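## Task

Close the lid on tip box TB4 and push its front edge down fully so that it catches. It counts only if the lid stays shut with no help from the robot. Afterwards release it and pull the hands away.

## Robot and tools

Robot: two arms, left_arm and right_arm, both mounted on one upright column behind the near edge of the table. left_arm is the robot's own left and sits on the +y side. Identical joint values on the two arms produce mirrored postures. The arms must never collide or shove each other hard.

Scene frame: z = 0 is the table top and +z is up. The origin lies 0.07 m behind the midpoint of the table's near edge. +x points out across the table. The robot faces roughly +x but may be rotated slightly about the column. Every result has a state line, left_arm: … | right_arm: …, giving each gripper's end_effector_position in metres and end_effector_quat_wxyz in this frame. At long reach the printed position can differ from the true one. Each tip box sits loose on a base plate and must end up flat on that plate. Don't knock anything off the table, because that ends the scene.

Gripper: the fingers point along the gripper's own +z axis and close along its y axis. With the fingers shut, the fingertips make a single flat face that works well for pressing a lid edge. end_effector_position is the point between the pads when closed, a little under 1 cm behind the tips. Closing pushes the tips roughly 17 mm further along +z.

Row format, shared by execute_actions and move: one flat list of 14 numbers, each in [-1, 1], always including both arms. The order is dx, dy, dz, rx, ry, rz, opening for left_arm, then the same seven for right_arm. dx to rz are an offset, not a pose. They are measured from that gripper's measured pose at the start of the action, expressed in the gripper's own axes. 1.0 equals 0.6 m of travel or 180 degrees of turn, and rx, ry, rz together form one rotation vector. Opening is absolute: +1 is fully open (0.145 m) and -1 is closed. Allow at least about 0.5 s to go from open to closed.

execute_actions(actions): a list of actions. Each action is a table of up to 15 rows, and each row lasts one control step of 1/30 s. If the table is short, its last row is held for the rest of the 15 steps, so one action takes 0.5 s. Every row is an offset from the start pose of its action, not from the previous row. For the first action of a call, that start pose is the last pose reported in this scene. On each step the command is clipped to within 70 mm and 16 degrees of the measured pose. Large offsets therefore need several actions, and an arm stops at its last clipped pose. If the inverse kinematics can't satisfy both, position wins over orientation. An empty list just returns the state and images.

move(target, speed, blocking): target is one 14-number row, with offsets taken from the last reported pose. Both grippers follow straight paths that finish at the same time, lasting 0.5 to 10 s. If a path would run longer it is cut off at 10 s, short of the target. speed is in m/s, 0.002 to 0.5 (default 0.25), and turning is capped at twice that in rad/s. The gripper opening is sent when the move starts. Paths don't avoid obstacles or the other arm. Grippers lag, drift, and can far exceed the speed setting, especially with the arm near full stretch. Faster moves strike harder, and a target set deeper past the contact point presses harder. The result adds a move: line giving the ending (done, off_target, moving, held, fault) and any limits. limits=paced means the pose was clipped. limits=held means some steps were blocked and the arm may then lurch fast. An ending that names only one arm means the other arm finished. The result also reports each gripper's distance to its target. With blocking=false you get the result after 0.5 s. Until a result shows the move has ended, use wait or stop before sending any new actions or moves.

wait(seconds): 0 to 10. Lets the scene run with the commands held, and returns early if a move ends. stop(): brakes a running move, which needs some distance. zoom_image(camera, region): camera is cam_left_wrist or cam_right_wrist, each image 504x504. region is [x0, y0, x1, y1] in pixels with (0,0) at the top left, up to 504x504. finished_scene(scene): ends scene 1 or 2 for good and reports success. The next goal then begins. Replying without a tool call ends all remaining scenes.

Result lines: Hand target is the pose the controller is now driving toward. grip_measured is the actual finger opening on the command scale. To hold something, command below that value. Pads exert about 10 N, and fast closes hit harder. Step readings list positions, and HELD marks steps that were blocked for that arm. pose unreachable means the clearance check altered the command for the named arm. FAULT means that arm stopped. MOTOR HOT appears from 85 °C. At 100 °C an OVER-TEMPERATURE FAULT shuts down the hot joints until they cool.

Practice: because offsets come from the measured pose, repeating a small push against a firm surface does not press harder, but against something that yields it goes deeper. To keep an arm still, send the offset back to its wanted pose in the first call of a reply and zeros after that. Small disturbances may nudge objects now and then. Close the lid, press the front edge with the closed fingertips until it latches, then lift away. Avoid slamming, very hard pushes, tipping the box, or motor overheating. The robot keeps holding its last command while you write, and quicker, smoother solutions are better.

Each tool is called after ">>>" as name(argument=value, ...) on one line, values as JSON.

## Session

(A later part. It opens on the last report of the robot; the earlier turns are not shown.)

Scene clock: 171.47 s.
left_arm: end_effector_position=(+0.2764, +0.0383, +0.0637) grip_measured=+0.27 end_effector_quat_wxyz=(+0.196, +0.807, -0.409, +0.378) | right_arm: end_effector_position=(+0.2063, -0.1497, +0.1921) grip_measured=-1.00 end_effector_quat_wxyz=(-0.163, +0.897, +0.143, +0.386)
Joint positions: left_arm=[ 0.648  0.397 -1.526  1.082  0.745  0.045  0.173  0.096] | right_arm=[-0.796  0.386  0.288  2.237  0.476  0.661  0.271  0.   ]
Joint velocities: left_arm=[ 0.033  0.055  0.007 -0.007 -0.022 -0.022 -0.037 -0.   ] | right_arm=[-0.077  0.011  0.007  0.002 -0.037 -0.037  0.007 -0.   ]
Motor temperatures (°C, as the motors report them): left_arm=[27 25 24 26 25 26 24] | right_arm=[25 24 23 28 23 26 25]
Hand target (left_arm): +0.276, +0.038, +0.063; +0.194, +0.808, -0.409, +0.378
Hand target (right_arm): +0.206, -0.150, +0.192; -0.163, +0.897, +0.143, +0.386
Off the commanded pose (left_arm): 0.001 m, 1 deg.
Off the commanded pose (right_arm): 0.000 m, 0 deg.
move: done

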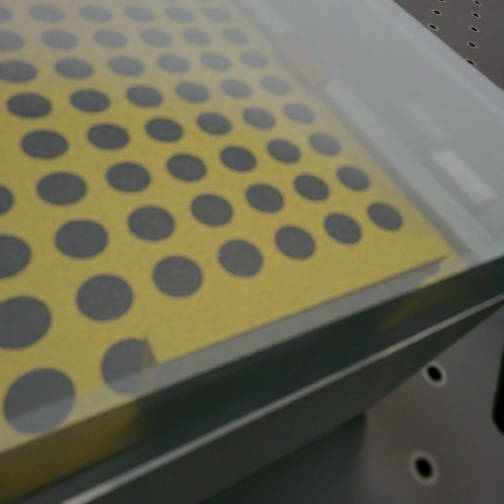

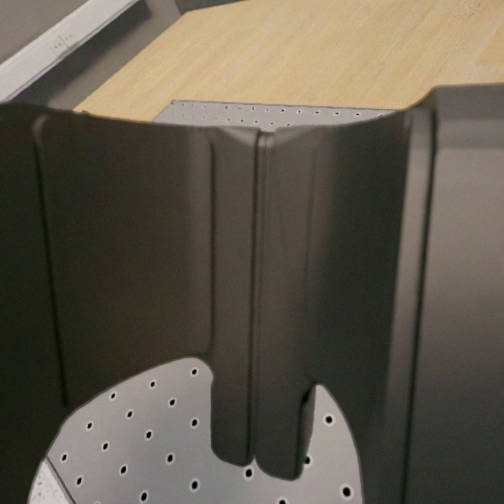

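>>> execute_actions(actions=[[[0,0,0,0,0,0,0.8,0,0,0,0,0,0,1]]])

>>> move(target=[-0.06,-0.03,-0.2,0,0,0,0.8,0,0,0,0,0,0,1], speed=0.15)

>>> move(target=[0.1,-0.05,-0.12,0,0.03,0,0.8,0,0,0,0,0,0,1], speed=0.2)

Scene clock: 176.77 s.
left_arm: end_effector_position=(+0.2764, +0.0383, +0.0637) grip_measured=+0.80 end_effector_quat_wxyz=(+0.196, +0.807, -0.409, +0.378) | right_arm: end_effector_position=(+0.2063, -0.1497, +0.1921) grip_measured=+1.00 end_effector_quat_wxyz=(-0.163, +0.897, +0.143, +0.386)
Joint positions: left_arm=[ 0.648  0.397 -1.526  1.082  0.745  0.045  0.173  0.132] | right_arm=[-0.796  0.386  0.288  2.237  0.476  0.661  0.271  0.145]
Joint velocities: left_arm=[ 0.033 -0.099 -0.012 -0.012 -0.022  0.051  0.022 -0.   ] | right_arm=[ 0.011 -0.099  0.002 -0.007 -0.066 -0.095 -0.022  0.   ]
Motor temperatures (°C, as the motors report them): left_arm=[26 25 25 26 25 26 24] | right_arm=[25 24 23 28 23 26 25]
Hand target (left_arm): +0.276, +0.038, +0.064; +0.196, +0.807, -0.409, +0.378
Hand target (right_arm): +0.206, -0.150, +0.192; -0.163, +0.897, +0.143, +0.386
Off the commanded pose (left_arm): 0.000 m, 0 deg.
Off the commanded pose (right_arm): 0.000 m, 0 deg.
Step readings (end_effector_position):
0: left_arm (+0.2764, +0.0383, +0.0637) | right_arm (+0.2063, -0.1497, +0.1921)
1: left_arm (+0.2764, +0.0383, +0.0637) | right_arm (+0.2063, -0.1497, +0.1921)
2: left_arm (+0.2764, +0.0383, +0.0637) | right_arm (+0.2063, -0.1497, +0.1921)
4: left_arm (+0.2764, +0.0383, +0.0637) | right_arm (+0.2063, -0.1497, +0.1921)
8: left_arm (+0.2764, +0.0383, +0.0637) | right_arm (+0.2063, -0.1497, +0.1921)
15: end_effector_position above

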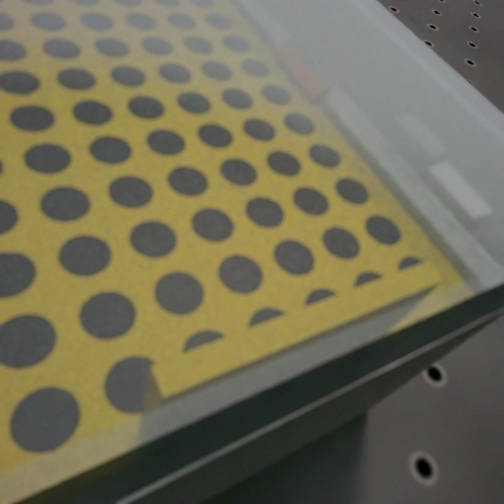

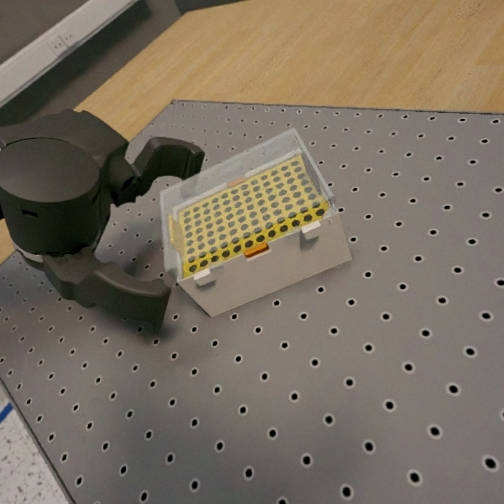

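Scene clock: 178.03 s.
left_arm: end_effector_position=(+0.2242, +0.1442, +0.1110) grip_measured=+0.80 end_effector_quat_wxyz=(+0.194, +0.809, -0.407, +0.377) | right_arm: end_effector_position=(+0.2063, -0.1497, +0.1921) grip_measured=+1.00 end_effector_quat_wxyz=(-0.163, +0.897, +0.143, +0.386)
Joint positions: left_arm=[ 0.651  0.939 -1.526  1.509  0.772 -0.027  0.255  0.132] | right_arm=[-0.796  0.386  0.288  2.237  0.476  0.661  0.271  0.145]
Joint velocities: left_arm=[ 0.011 -0.055 -0.007 -0.002  0.007  0.037 -0.007 -0.   ] | right_arm=[-0.055 -0.033  0.007 -0.002  0.037 -0.022 -0.066  0.   ]
Motor temperatures (°C, as the motors report them): left_arm=[26 25 25 26 25 26 24] | right_arm=[25 24 23 28 23 26 25]
Hand target (left_arm): +0.225, +0.144, +0.112; +0.197, +0.808, -0.408, +0.378
Hand target (right_arm): +0.206, -0.150, +0.192; -0.163, +0.897, +0.143, +0.386
Off the commanded pose (left_arm): 0.002 m, 0 deg.
Off the commanded pose (right_arm): 0.000 m, 0 deg.
move: done

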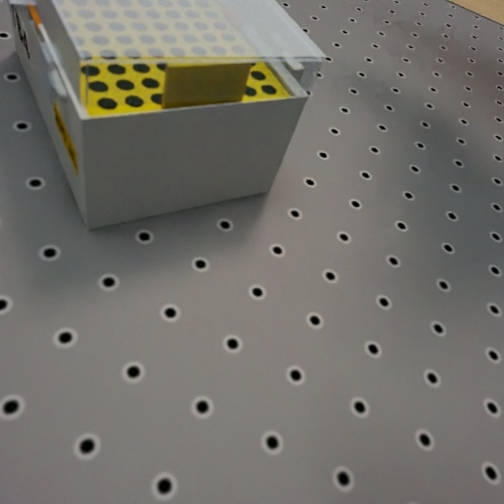

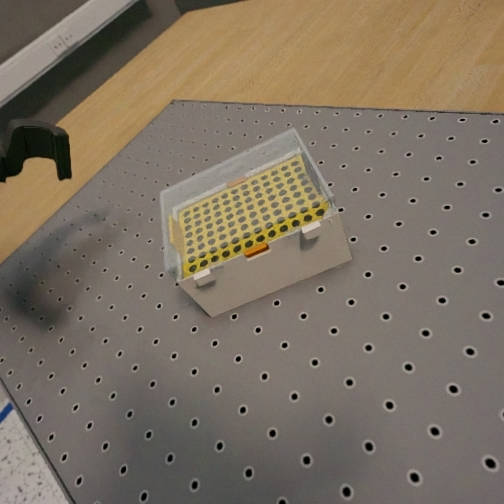

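Scene clock: 178.87 s.
left_arm: end_effector_position=(+0.2428, +0.1783, +0.2046) grip_measured=+0.80 end_effector_quat_wxyz=(+0.209, +0.790, -0.394, +0.420) | right_arm: end_effector_position=(+0.2063, -0.1497, +0.1921) grip_measured=+1.00 end_effector_quat_wxyz=(-0.163, +0.897, +0.143, +0.386)
Joint positions: left_arm=[ 0.839  1.198 -1.464  1.711  0.926  0.011  0.425  0.132] | right_arm=[-0.796  0.386  0.288  2.237  0.476  0.661  0.271  0.145]
Joint velocities: left_arm=[ 0.055 -0.055  0.002 -0.012  0.051  0.007  0.022  0.   ] | right_arm=[-0.099 -0.011 -0.007  0.012  0.037 -0.007  0.095 -0.   ]
Motor temperatures (°C, as the motors report them): left_arm=[26 25 25 26 25 26 24] | right_arm=[25 24 23 28 23 26 25]
Hand target (left_arm): +0.241, +0.176, +0.203; +0.214, +0.791, -0.395, +0.416
Hand target (right_arm): +0.206, -0.150, +0.192; -0.163, +0.897, +0.143, +0.386
Off the commanded pose (left_arm): 0.005 m, 1 deg.
Off the commanded pose (right_arm): 0.000 m, 0 deg.
move: off_target (left_arm)

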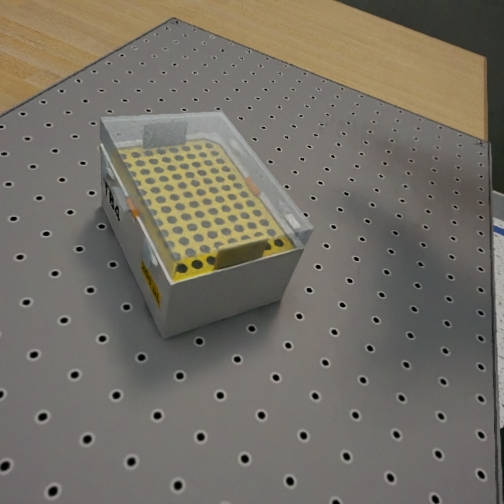

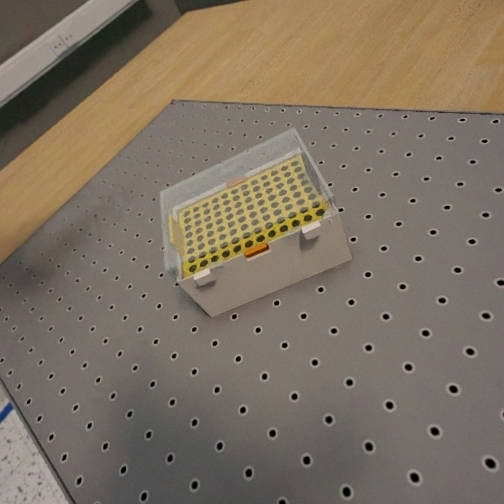

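>>> move(target=[-0.03,-0.06,-0.05,0,0,0,0.8,0.133,-0.118,0.292,0,-0.09,0,-1], speed=0.2)

Scene clock: 185.67 s.
left_arm: end_effector_position=(+0.2507, +0.2283, +0.2054) grip_measured=+0.80 end_effector_quat_wxyz=(+0.207, +0.792, -0.394, +0.419) | right_arm: end_effector_position=(+0.3517, -0.0139, +0.1517) grip_measured=-1.00 end_effector_quat_wxyz=(-0.137, +0.943, +0.152, +0.262)
Joint positions: left_arm=[ 0.88   1.231 -1.464  1.518  0.951 -0.087  0.624  0.132] | right_arm=[ 0.533  0.459 -0.833  1.484  1.398  0.774 -0.674  0.   ]
Joint velocities: left_arm=[-0.077  0.011  0.007  0.012 -0.022  0.007  0.051 -0.   ] | right_arm=[-0.077  0.055  0.007 -0.017  0.051 -0.066  0.037  0.   ]
Motor temperatures (°C, as the motors report them): left_arm=[26 25 25 26 25 26 24] | right_arm=[25 24 23 28 23 26 25]
Hand target (left_arm): +0.251, +0.228, +0.207; +0.208, +0.790, -0.395, +0.421
Hand target (right_arm): +0.350, -0.015, +0.149; -0.134, +0.945, +0.152, +0.258
Off the commanded pose (left_arm): 0.001 m, 0 deg.
Off the commanded pose (right_arm): 0.012 m, 2 deg.
joint sent to its limit (right arm) — the command would take joint 6 (wrist pitch) past its upper limit, so that joint was sent only as far as its limit.
move: off_target (right_arm)

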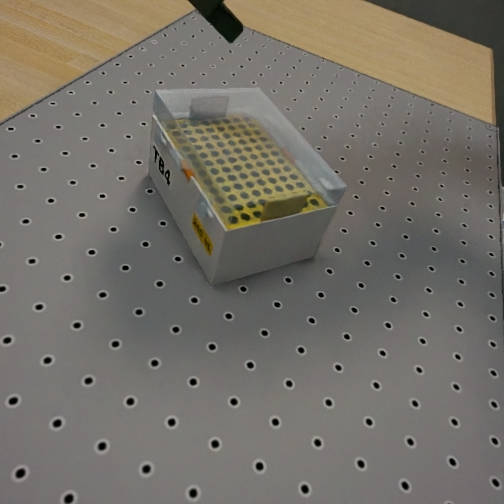

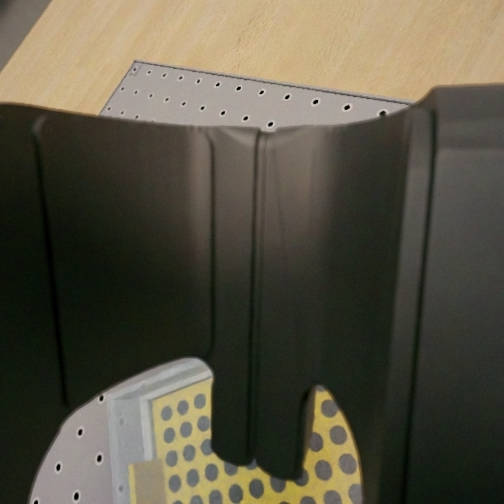

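>>> move(target=[0,0,0,0,0,0,0.8,0.014,-0.013,0.06,0,0.015,0,-1], speed=0.05)

>>> zoom_image(camera="cam_left_wrist", region=[100,0,360,260])

Scene clock: 196.83 s.
left_arm: end_effector_position=(+0.2507, +0.2283, +0.2054) grip_measured=+0.80 end_effector_quat_wxyz=(+0.207, +0.792, -0.394, +0.419) | right_arm: end_effector_position=(+0.3721, +0.0065, +0.1285) grip_measured=-1.00 end_effector_quat_wxyz=(-0.139, +0.937, +0.149, +0.285)
Joint positions: left_arm=[ 0.88   1.231 -1.464  1.518  0.951 -0.087  0.624  0.132] | right_arm=[ 0.587  0.347 -0.898  1.258  1.253  0.661 -0.526  0.   ]
Joint velocities: left_arm=[ 0.011 -0.077 -0.012  0.007 -0.037 -0.007 -0.007 -0.   ] | right_arm=[ 0.011 -0.011 -0.022  0.007 -0.007  0.022 -0.051  0.   ]
Motor temperatures (°C, as the motors report them): left_arm=[26 25 25 26 25 26 24] | right_arm=[25 24 23 28 23 26 25]
Hand target (left_arm): +0.251, +0.228, +0.205; +0.206, +0.792, -0.394, +0.419
Hand target (right_arm): +0.372, +0.007, +0.128; -0.140, +0.936, +0.149, +0.285
Off the commanded pose (left_arm): 0.000 m, 0 deg.
Off the commanded pose (right_arm): 0.001 m, 0 deg.
move: done

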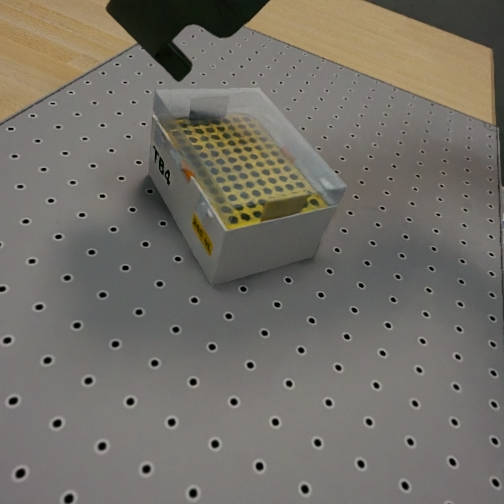

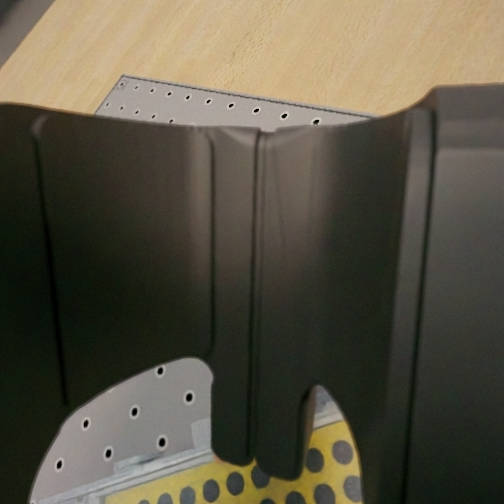

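Region (100, 0, 360, 260) of cam_left_wrist's 504x504 image, scaled by 1.938, with more detail than that image has.

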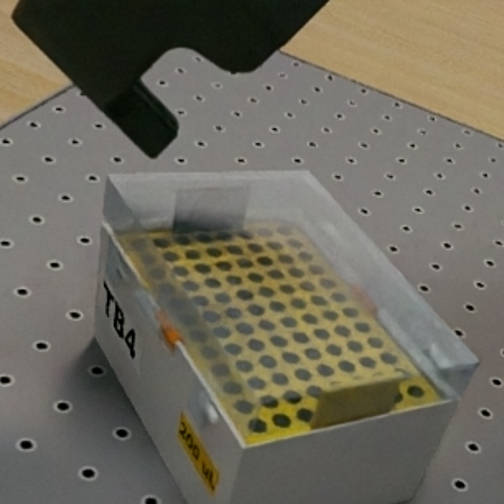

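>>> move(target=[0,0,0,0,0,0,0.8,-0.04,0.013,0,0,0,0,-1], speed=0.04)

>>> move(target=[0,0,0,0,0,0,0.8,-0.0144,0.0045,0.02,0,0,0,-1], speed=0.02)

>>> zoom_image(camera="cam_left_wrist", region=[100,0,360,260])

Scene clock: 202.53 s.
left_arm: end_effector_position=(+0.2507, +0.2283, +0.2054) grip_measured=+0.80 end_effector_quat_wxyz=(+0.207, +0.792, -0.394, +0.419) | right_arm: end_effector_position=(+0.3570, -0.0069, +0.1138) grip_measured=-1.00 end_effector_quat_wxyz=(-0.136, +0.937, +0.148, +0.285)
Joint positions: left_arm=[ 0.88   1.231 -1.464  1.518  0.951 -0.087  0.624  0.132] | right_arm=[ 0.513  0.396 -0.9    1.308  1.226  0.618 -0.509  0.   ]
Joint velocities: left_arm=[ 0.011 -0.121  0.012 -0.007  0.007 -0.037 -0.022  0.   ] | right_arm=[ 0.033 -0.033  0.002 -0.012  0.022 -0.066 -0.051  0.   ]
Motor temperatures (°C, as the motors report them): left_arm=[26 25 25 26 25 26 24] | right_arm=[25 24 23 28 23 26 25]
Hand target (left_arm): +0.251, +0.228, +0.205; +0.207, +0.792, -0.394, +0.419
Hand target (right_arm): +0.355, -0.005, +0.113; -0.139, +0.937, +0.150, +0.284
Off the commanded pose (left_arm): 0.000 m, 0 deg.
Off the commanded pose (right_arm): 0.002 m, 0 deg.
move: done

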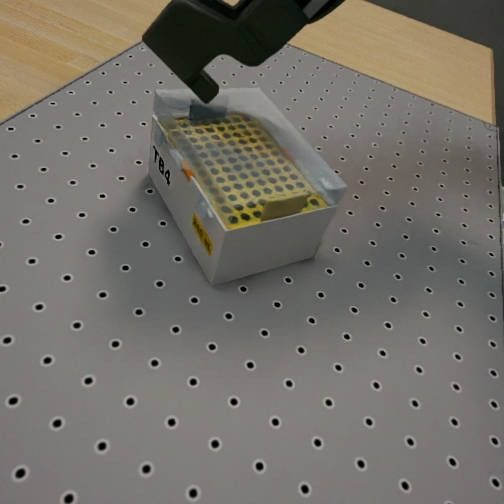

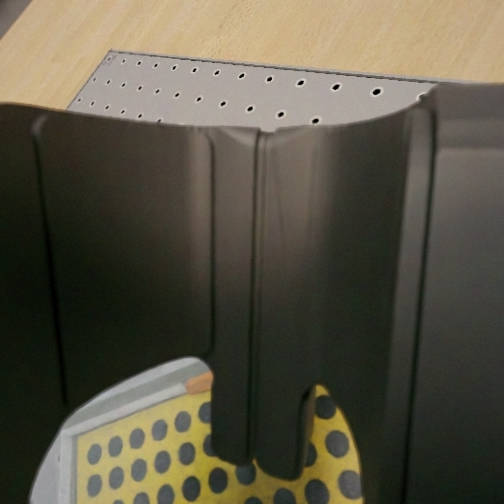

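Scene clock: 203.50 s.
left_arm: end_effector_position=(+0.2507, +0.2283, +0.2054) grip_measured=+0.80 end_effector_quat_wxyz=(+0.207, +0.792, -0.394, +0.419) | right_arm: end_effector_position=(+0.3595, -0.0070, +0.1023) grip_measured=-1.00 end_effector_quat_wxyz=(-0.136, +0.936, +0.147, +0.289)
Joint positions: left_arm=[ 0.88   1.231 -1.464  1.518  0.951 -0.087  0.624  0.132] | right_arm=[ 0.513  0.378 -0.915  1.242  1.186  0.575 -0.458  0.   ]
Joint velocities: left_arm=[-0.011  0.055  0.007  0.002 -0.022  0.007  0.007 -0.   ] | right_arm=[-0.099 -0.011 -0.002  0.007  0.037 -0.022  0.022 -0.   ]
Motor temperatures (°C, as the motors report them): left_arm=[26 25 25 26 25 26 24] | right_arm=[25 24 23 28 23 26 25]
Hand target (left_arm): +0.251, +0.228, +0.205; +0.207, +0.792, -0.394, +0.419
Hand target (right_arm): +0.357, -0.007, +0.099; -0.136, +0.937, +0.148, +0.285
Off the commanded pose (left_arm): 0.000 m, 0 deg.
Off the commanded pose (right_arm): 0.004 m, 1 deg.
move: off_target (right_arm)

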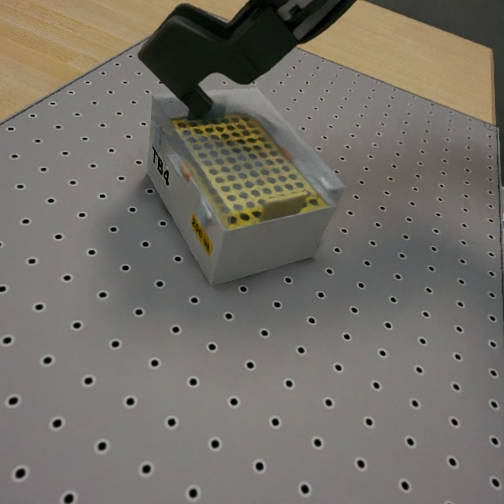

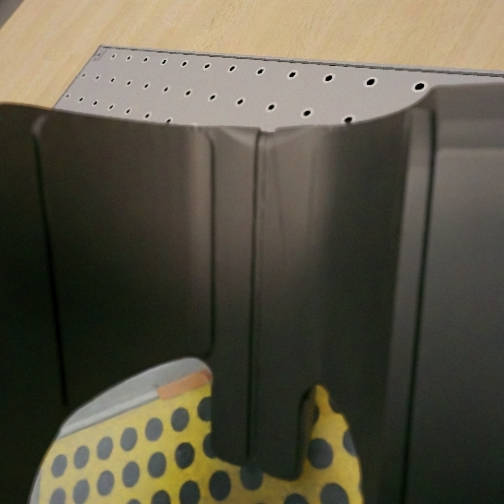

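Region (100, 0, 360, 260) of cam_left_wrist's 504x504 image, scaled by 1.938, with more detail than that image has.

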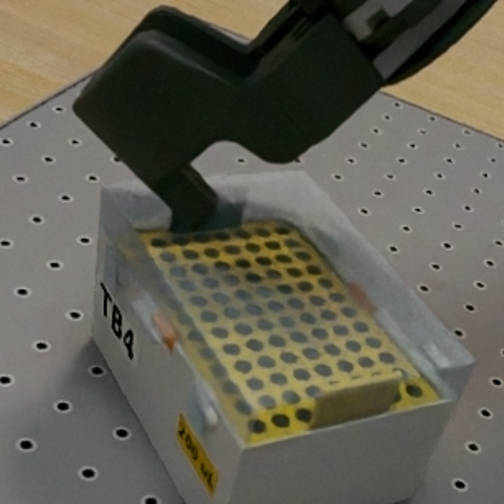

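>>> move(target=[0,0,0,0,0,0,0.8,0.018,-0.023,0.002,0,0,0,-1], speed=0.03)

>>> move(target=[0,0,0,0,0,0,0.8,-0.023,0.007,0.024,0,0,0,-1], speed=0.015)

>>> zoom_image(camera="cam_left_wrist", region=[120,60,320,260])

Scene clock: 209.00 s.
left_arm: end_effector_position=(+0.2507, +0.2283, +0.2054) grip_measured=+0.80 end_effector_quat_wxyz=(+0.207, +0.792, -0.394, +0.419) | right_arm: end_effector_position=(+0.3632, +0.0104, +0.1108) grip_measured=-1.00 end_effector_quat_wxyz=(-0.140, +0.935, +0.148, +0.291)
Joint positions: left_arm=[ 0.88   1.231 -1.464  1.518  0.951 -0.087  0.624  0.132] | right_arm=[ 0.543  0.326 -0.915  1.225  1.195  0.593 -0.492  0.   ]
Joint velocities: left_arm=[-0.033  0.011  0.002  0.002 -0.066 -0.007 -0.037  0.   ] | right_arm=[ 0.055  0.033 -0.002  0.002 -0.095  0.007 -0.022  0.   ]
Motor temperatures (°C, as the motors report them): left_arm=[26 25 25 26 25 26 24] | right_arm=[26 24 23 28 23 26 25]
Hand target (left_arm): +0.251, +0.228, +0.205; +0.207, +0.792, -0.394, +0.419
Hand target (right_arm): +0.364, +0.008, +0.110; -0.136, +0.936, +0.146, +0.289
Off the commanded pose (left_arm): 0.000 m, 0 deg.
Off the commanded pose (right_arm): 0.002 m, 1 deg.
move: done

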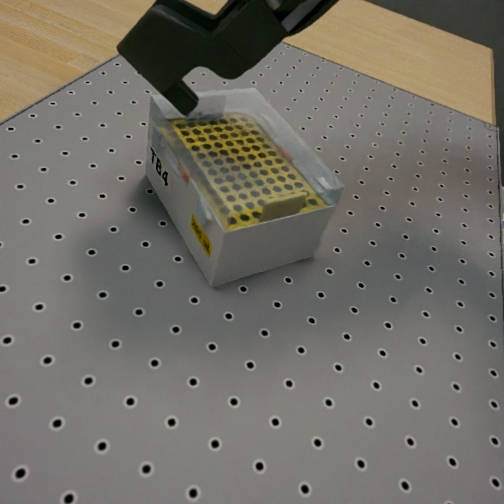

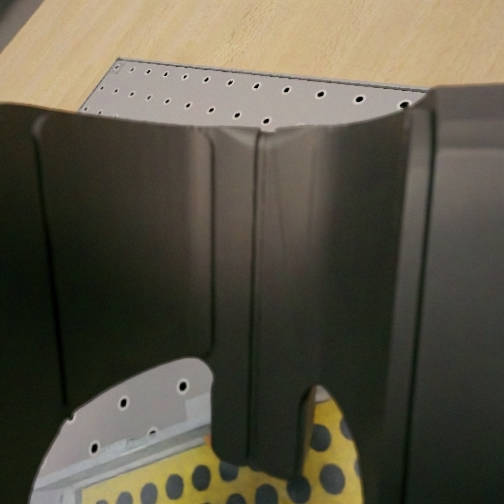

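Scene clock: 210.57 s.
left_arm: end_effector_position=(+0.2507, +0.2283, +0.2054) grip_measured=+0.80 end_effector_quat_wxyz=(+0.207, +0.792, -0.394, +0.419) | right_arm: end_effector_position=(+0.3680, +0.0134, +0.1018) grip_measured=-1.00 end_effector_quat_wxyz=(-0.150, +0.928, +0.144, +0.308)
Joint positions: left_arm=[ 0.88   1.231 -1.464  1.518  0.951 -0.087  0.624  0.132] | right_arm=[ 0.543  0.307 -0.934  1.155  1.151  0.513 -0.422  0.   ]
Joint velocities: left_arm=[ 0.055 -0.011 -0.002 -0.012 -0.037 -0.022 -0.022 -0.   ] | right_arm=[ 0.055 -0.033 -0.002  0.002  0.007  0.007 -0.037  0.   ]
Motor temperatures (°C, as the motors report them): left_arm=[26 25 25 26 25 26 24] | right_arm=[26 24 23 28 23 26 25]
Hand target (left_arm): +0.251, +0.228, +0.205; +0.207, +0.792, -0.394, +0.419
Hand target (right_arm): +0.361, +0.009, +0.091; -0.140, +0.935, +0.149, +0.291
Off the commanded pose (left_arm): 0.000 m, 0 deg.
Off the commanded pose (right_arm): 0.014 m, 2 deg.
move: off_target (right_arm)

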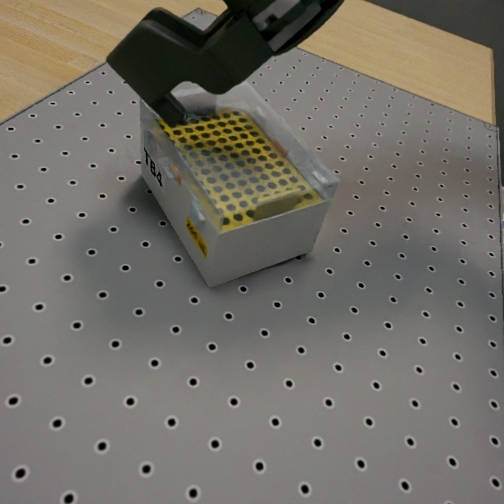

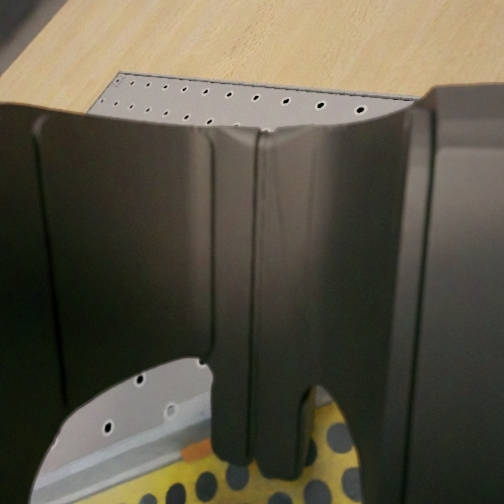

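Region (120, 60, 320, 260) of cam_left_wrist's 504x504 image, scaled by 2.520, with more detail than that image has.

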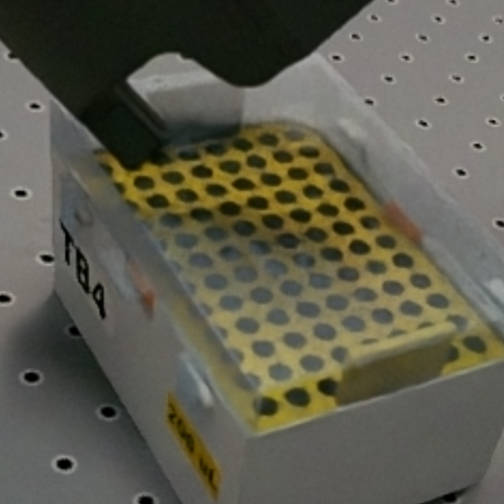

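>>> move(target=[0,0,0,0,0,0,0.8,0.025,-0.01,-0.045,0,0,0,-1], speed=0.05)

>>> zoom_image(camera="cam_left_wrist", region=[120,80,360,300])

Scene clock: 215.10 s.
left_arm: end_effector_position=(+0.2507, +0.2283, +0.2054) grip_measured=+0.80 end_effector_quat_wxyz=(+0.207, +0.792, -0.394, +0.419) | right_arm: end_effector_position=(+0.3644, +0.0133, +0.1342) grip_measured=-1.00 end_effector_quat_wxyz=(-0.153, +0.927, +0.143, +0.310)
Joint positions: left_arm=[ 0.88   1.231 -1.464  1.518  0.951 -0.087  0.624  0.132] | right_arm=[ 0.539  0.358 -0.893  1.333  1.232  0.6   -0.544  0.   ]
Joint velocities: left_arm=[-0.011  0.011  0.012 -0.012  0.007 -0.081  0.007  0.   ] | right_arm=[ 0.033  0.077  0.007  0.012  0.022  0.022 -0.007 -0.   ]
Motor temperatures (°C, as the motors report them): left_arm=[26 25 25 26 25 26 24] | right_arm=[26 24 23 28 23 26 25]
Hand target (left_arm): +0.251, +0.228, +0.205; +0.207, +0.792, -0.394, +0.419
Hand target (right_arm): +0.363, +0.012, +0.133; -0.150, +0.929, +0.143, +0.307
Off the commanded pose (left_arm): 0.000 m, 0 deg.
Off the commanded pose (right_arm): 0.003 m, 0 deg.
move: done

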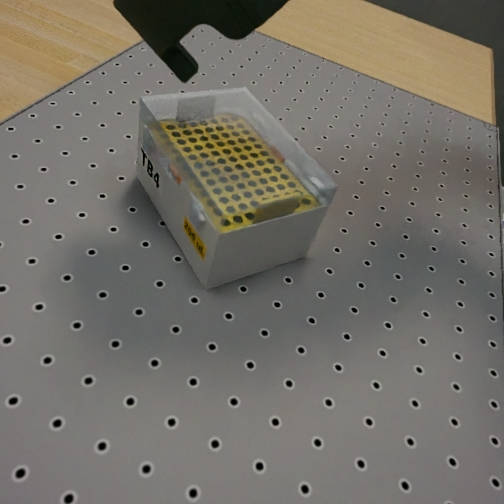

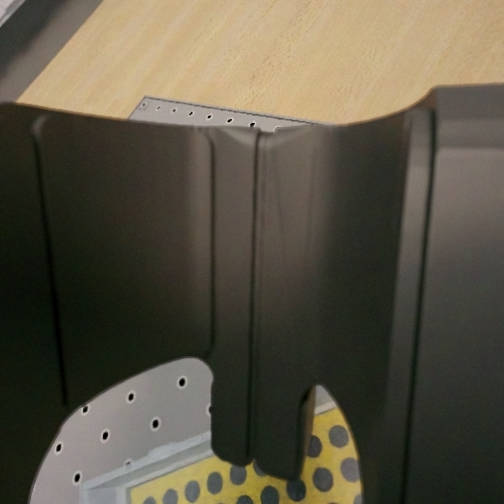

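Region (120, 80, 360, 300) of cam_left_wrist's 504x504 image, scaled by 2.100, with more detail than that image has; it fills the top 462 rows of this view, and the rest is white.

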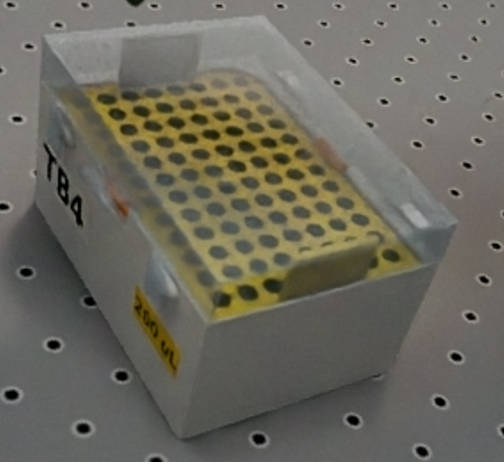

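>>> move(target=[-0.06,-0.04,0.15,0,0.08,0,0.8,0,0,0,0,0,0,-1], speed=0.15)

Scene clock: 220.77 s.
left_arm: end_effector_position=(+0.3013, +0.1991, +0.1242) grip_measured=+0.80 end_effector_quat_wxyz=(+0.251, +0.735, -0.366, +0.513) | right_arm: end_effector_position=(+0.3643, +0.0133, +0.1342) grip_measured=-1.00 end_effector_quat_wxyz=(-0.153, +0.927, +0.143, +0.310)
Joint positions: left_arm=[ 0.71   0.697 -1.428  0.776  1.042 -0.536  0.776  0.132] | right_arm=[ 0.539  0.358 -0.893  1.333  1.232  0.6   -0.544  0.   ]
Joint velocities: left_arm=[-0.011 -0.077 -0.002 -0.012  0.022 -0.037  0.022  0.   ] | right_arm=[-0.033  0.011 -0.012  0.007  0.037 -0.022  0.051 -0.   ]
Motor temperatures (°C, as the motors report them): left_arm=[26 25 25 26 25 26 24] | right_arm=[26 24 23 28 23 26 25]
Hand target (left_arm): +0.301, +0.199, +0.125; +0.252, +0.733, -0.367, +0.514
Hand target (right_arm): +0.364, +0.013, +0.134; -0.153, +0.927, +0.143, +0.310
Off the commanded pose (left_arm): 0.002 m, 1 deg.
Off the commanded pose (right_arm): 0.000 m, 0 deg.
move: done

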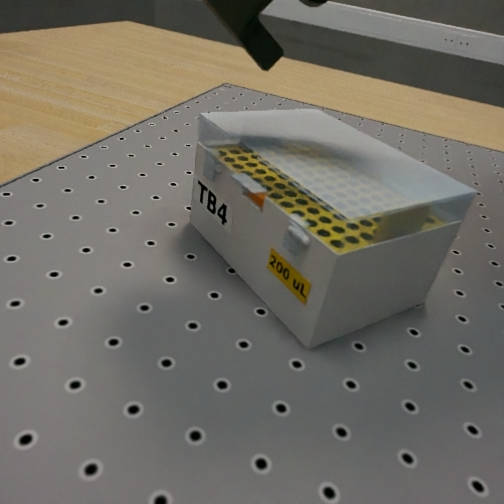

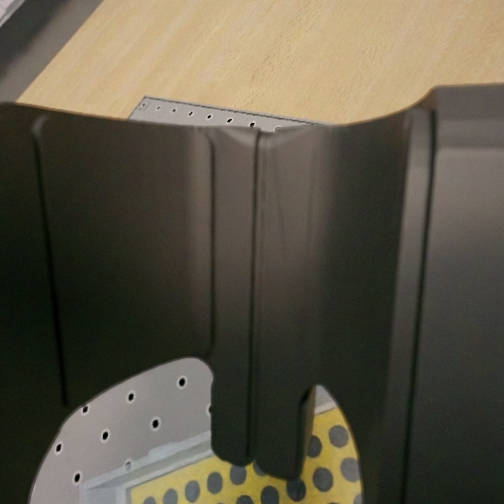

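>>> zoom_image(camera="cam_left_wrist", region=[180,100,360,280])

>>> zoom_image(camera="cam_left_wrist", region=[300,160,490,320])

Region (180, 100, 360, 280) of cam_left_wrist's 504x504 image, scaled by 2.800, with more detail than that image has.

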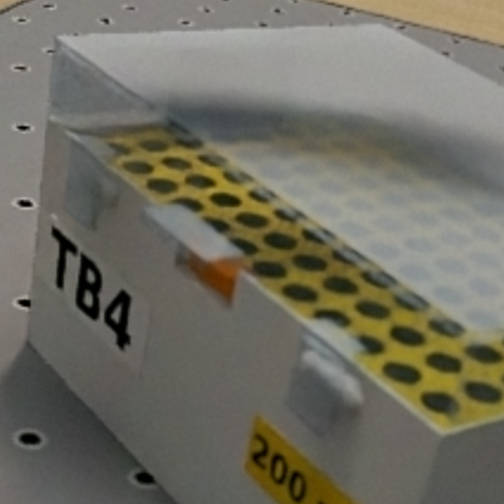

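Region (300, 160, 490, 320) of cam_left_wrist's 504x504 image, scaled by 2.653, with more detail than that image has; it fills the top 424 rows of this view, and the rest is white.

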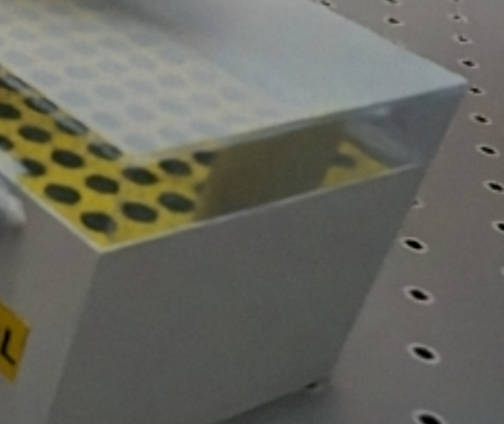

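>>> move(target=[0,0,0,0,0,0,0.8,-0.038,0.011,0.023,0,0,0,-1], speed=0.04)

>>> move(target=[0,0,0,0,0,0,0.8,-0.035,0.008,0.018,0,0,0,-1], speed=0.015)

>>> zoom_image(camera="cam_left_wrist", region=[180,80,380,280])

Scene clock: 231.93 s.
left_arm: end_effector_position=(+0.3012, +0.1991, +0.1242) grip_measured=+0.80 end_effector_quat_wxyz=(+0.251, +0.735, -0.366, +0.513) | right_arm: end_effector_position=(+0.3575, +0.0082, +0.1101) grip_measured=-1.00 end_effector_quat_wxyz=(-0.152, +0.927, +0.143, +0.312)
Joint positions: left_arm=[ 0.71   0.697 -1.428  0.776  1.042 -0.536  0.776  0.132] | right_arm=[ 0.502  0.359 -0.924  1.272  1.177  0.523 -0.474  0.   ]
Joint velocities: left_arm=[-0.011 -0.077 -0.012  0.002  0.007  0.037 -0.022  0.   ] | right_arm=[-0.011 -0.033 -0.002  0.012  0.066 -0.022 -0.081 -0.   ]
Motor temperatures (°C, as the motors report them): left_arm=[26 25 25 26 25 26 24] | right_arm=[26 24 23 28 23 26 25]
Hand target (left_arm): +0.301, +0.199, +0.124; +0.251, +0.735, -0.366, +0.513
Hand target (right_arm): +0.356, +0.009, +0.108; -0.153, +0.927, +0.144, +0.310
Off the commanded pose (left_arm): 0.000 m, 0 deg.
Off the commanded pose (right_arm): 0.002 m, 0 deg.
move: done

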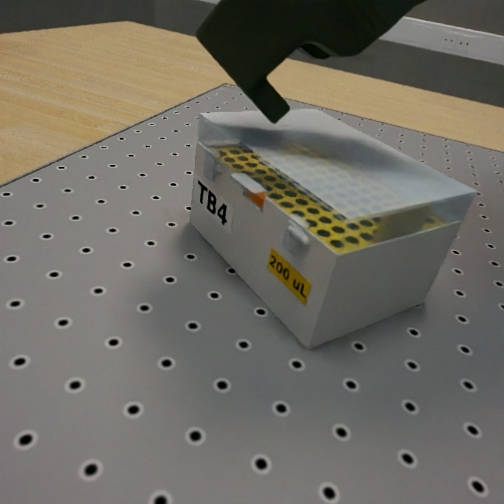

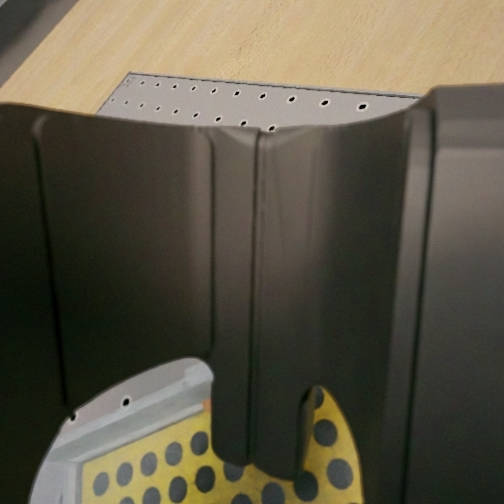

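Scene clock: 233.77 s.
left_arm: end_effector_position=(+0.3012, +0.1991, +0.1242) grip_measured=+0.80 end_effector_quat_wxyz=(+0.251, +0.735, -0.366, +0.513) | right_arm: end_effector_position=(+0.3583, +0.0088, +0.1018) grip_measured=-1.00 end_effector_quat_wxyz=(-0.161, +0.918, +0.139, +0.334)
Joint positions: left_arm=[ 0.71   0.697 -1.428  0.776  1.042 -0.536  0.776  0.132] | right_arm=[ 0.485  0.357 -0.948  1.233  1.139  0.426 -0.421  0.   ]
Joint velocities: left_arm=[-0.055 -0.055 -0.017  0.002 -0.037 -0.007  0.022  0.   ] | right_arm=[ 0.033  0.011 -0.017  0.017 -0.051  0.022  0.11  -0.   ]
Motor temperatures (°C, as the motors report them): left_arm=[26 25 25 26 25 26 24] | right_arm=[26 24 23 28 23 26 25]
Hand target (left_arm): +0.301, +0.199, +0.124; +0.251, +0.735, -0.366, +0.513
Hand target (right_arm): +0.348, +0.004, +0.088; -0.152, +0.927, +0.144, +0.312
Off the commanded pose (left_arm): 0.000 m, 0 deg.
Off the commanded pose (right_arm): 0.017 m, 3 deg.
move: off_target (right_arm)

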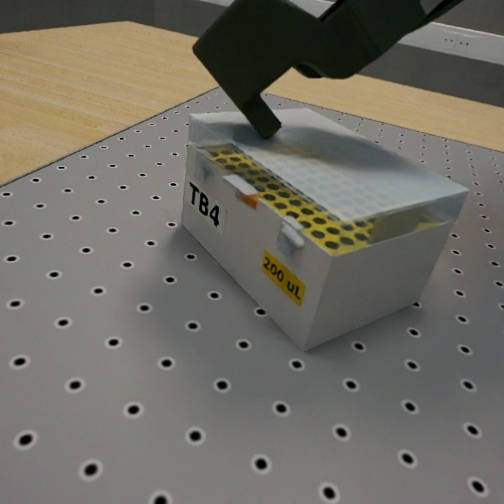

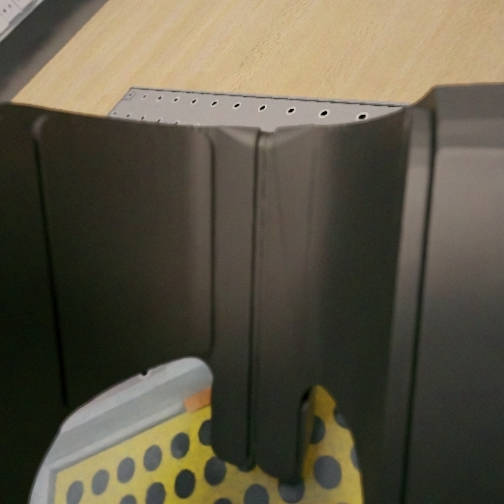

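Region (180, 80, 380, 280) of cam_left_wrist's 504x504 image, scaled by 2.520, with more detail than that image has.

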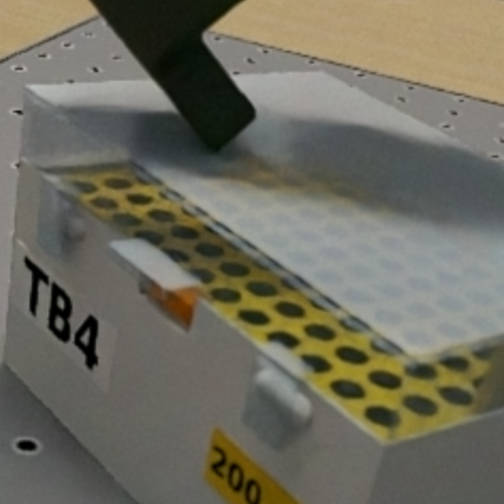

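>>> move(target=[0,0,0,0,0,0,0.8,0.03,-0.022,0.004,0,-0.015,0,-1], speed=0.03)

>>> move(target=[0,0,0,0,0,0,0.8,-0.046,0.013,0.018,0,0,0,-1], speed=0.015)

>>> zoom_image(camera="cam_left_wrist", region=[180,80,380,280])

Scene clock: 241.47 s.
left_arm: end_effector_position=(+0.3012, +0.1991, +0.1242) grip_measured=+0.80 end_effector_quat_wxyz=(+0.251, +0.735, -0.366, +0.513) | right_arm: end_effector_position=(+0.3682, +0.0263, +0.1158) grip_measured=-1.00 end_effector_quat_wxyz=(-0.162, +0.924, +0.143, +0.314)
Joint positions: left_arm=[ 0.71   0.697 -1.428  0.776  1.042 -0.536  0.776  0.132] | right_arm=[ 0.563  0.299 -0.946  1.196  1.193  0.516 -0.463  0.   ]
Joint velocities: left_arm=[-0.033 -0.055 -0.007 -0.022  0.037 -0.022 -0.022  0.   ] | right_arm=[-0.055 -0.099  0.007  0.012  0.022 -0.066 -0.051 -0.   ]
Motor temperatures (°C, as the motors report them): left_arm=[26 25 25 26 25 26 24] | right_arm=[26 24 23 28 23 26 25]
Hand target (left_arm): +0.301, +0.199, +0.124; +0.251, +0.735, -0.366, +0.513
Hand target (right_arm): +0.369, +0.024, +0.115; -0.158, +0.926, +0.141, +0.312
Off the commanded pose (left_arm): 0.000 m, 0 deg.
Off the commanded pose (right_arm): 0.002 m, 1 deg.
move: done

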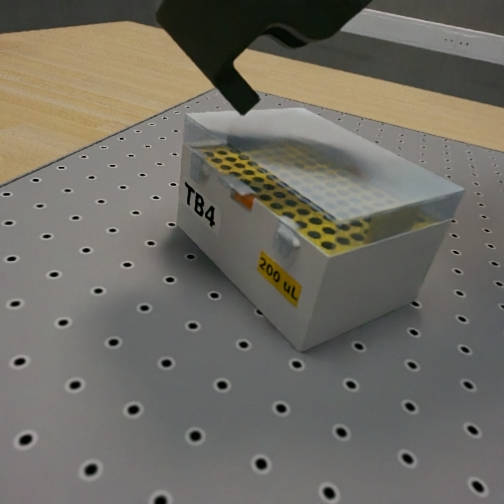

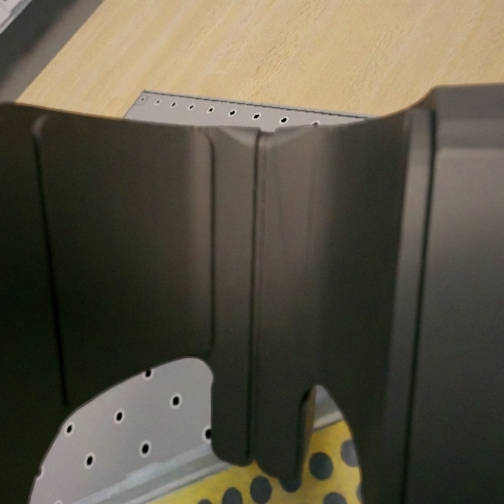

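Scene clock: 243.73 s.
left_arm: end_effector_position=(+0.3012, +0.1991, +0.1242) grip_measured=+0.80 end_effector_quat_wxyz=(+0.251, +0.735, -0.366, +0.513) | right_arm: end_effector_position=(+0.3642, +0.0248, +0.1025) grip_measured=-1.00 end_effector_quat_wxyz=(-0.173, +0.916, +0.139, +0.335)
Joint positions: left_arm=[ 0.71   0.697 -1.428  0.776  1.042 -0.536  0.776  0.132] | right_arm=[ 0.523  0.302 -0.963  1.163  1.139  0.413 -0.396  0.   ]
Joint velocities: left_arm=[ 0.033 -0.055  0.007 -0.002 -0.037  0.022  0.022 -0.   ] | right_arm=[-0.011 -0.099 -0.002 -0.012 -0.007 -0.051 -0.007  0.   ]
Motor temperatures (°C, as the motors report them): left_arm=[26 25 25 26 25 26 24] | right_arm=[26 24 23 28 23 26 25]
Hand target (left_arm): +0.301, +0.199, +0.124; +0.251, +0.735, -0.366, +0.513
Hand target (right_arm): +0.355, +0.019, +0.089; -0.162, +0.924, +0.144, +0.314
Off the commanded pose (left_arm): 0.000 m, 0 deg.
Off the commanded pose (right_arm): 0.017 m, 3 deg.
move: off_target (right_arm)

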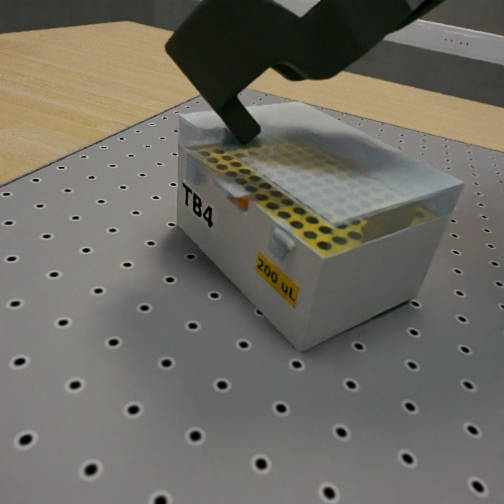

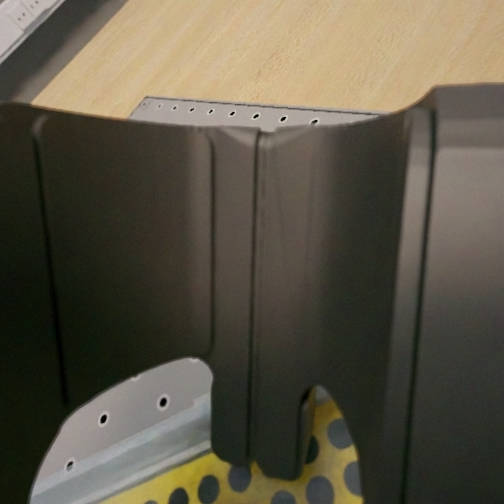

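Region (180, 80, 380, 280) of cam_left_wrist's 504x504 image, scaled by 2.520, with more detail than that image has.

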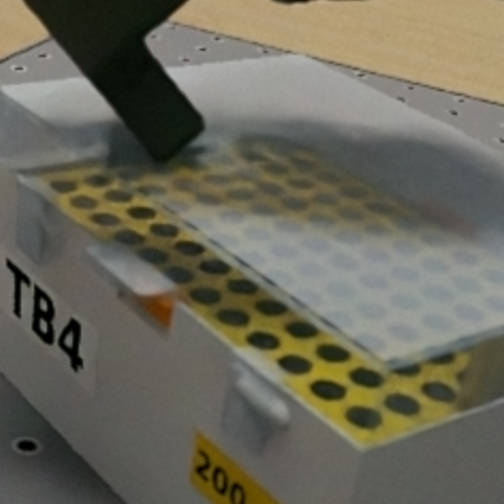

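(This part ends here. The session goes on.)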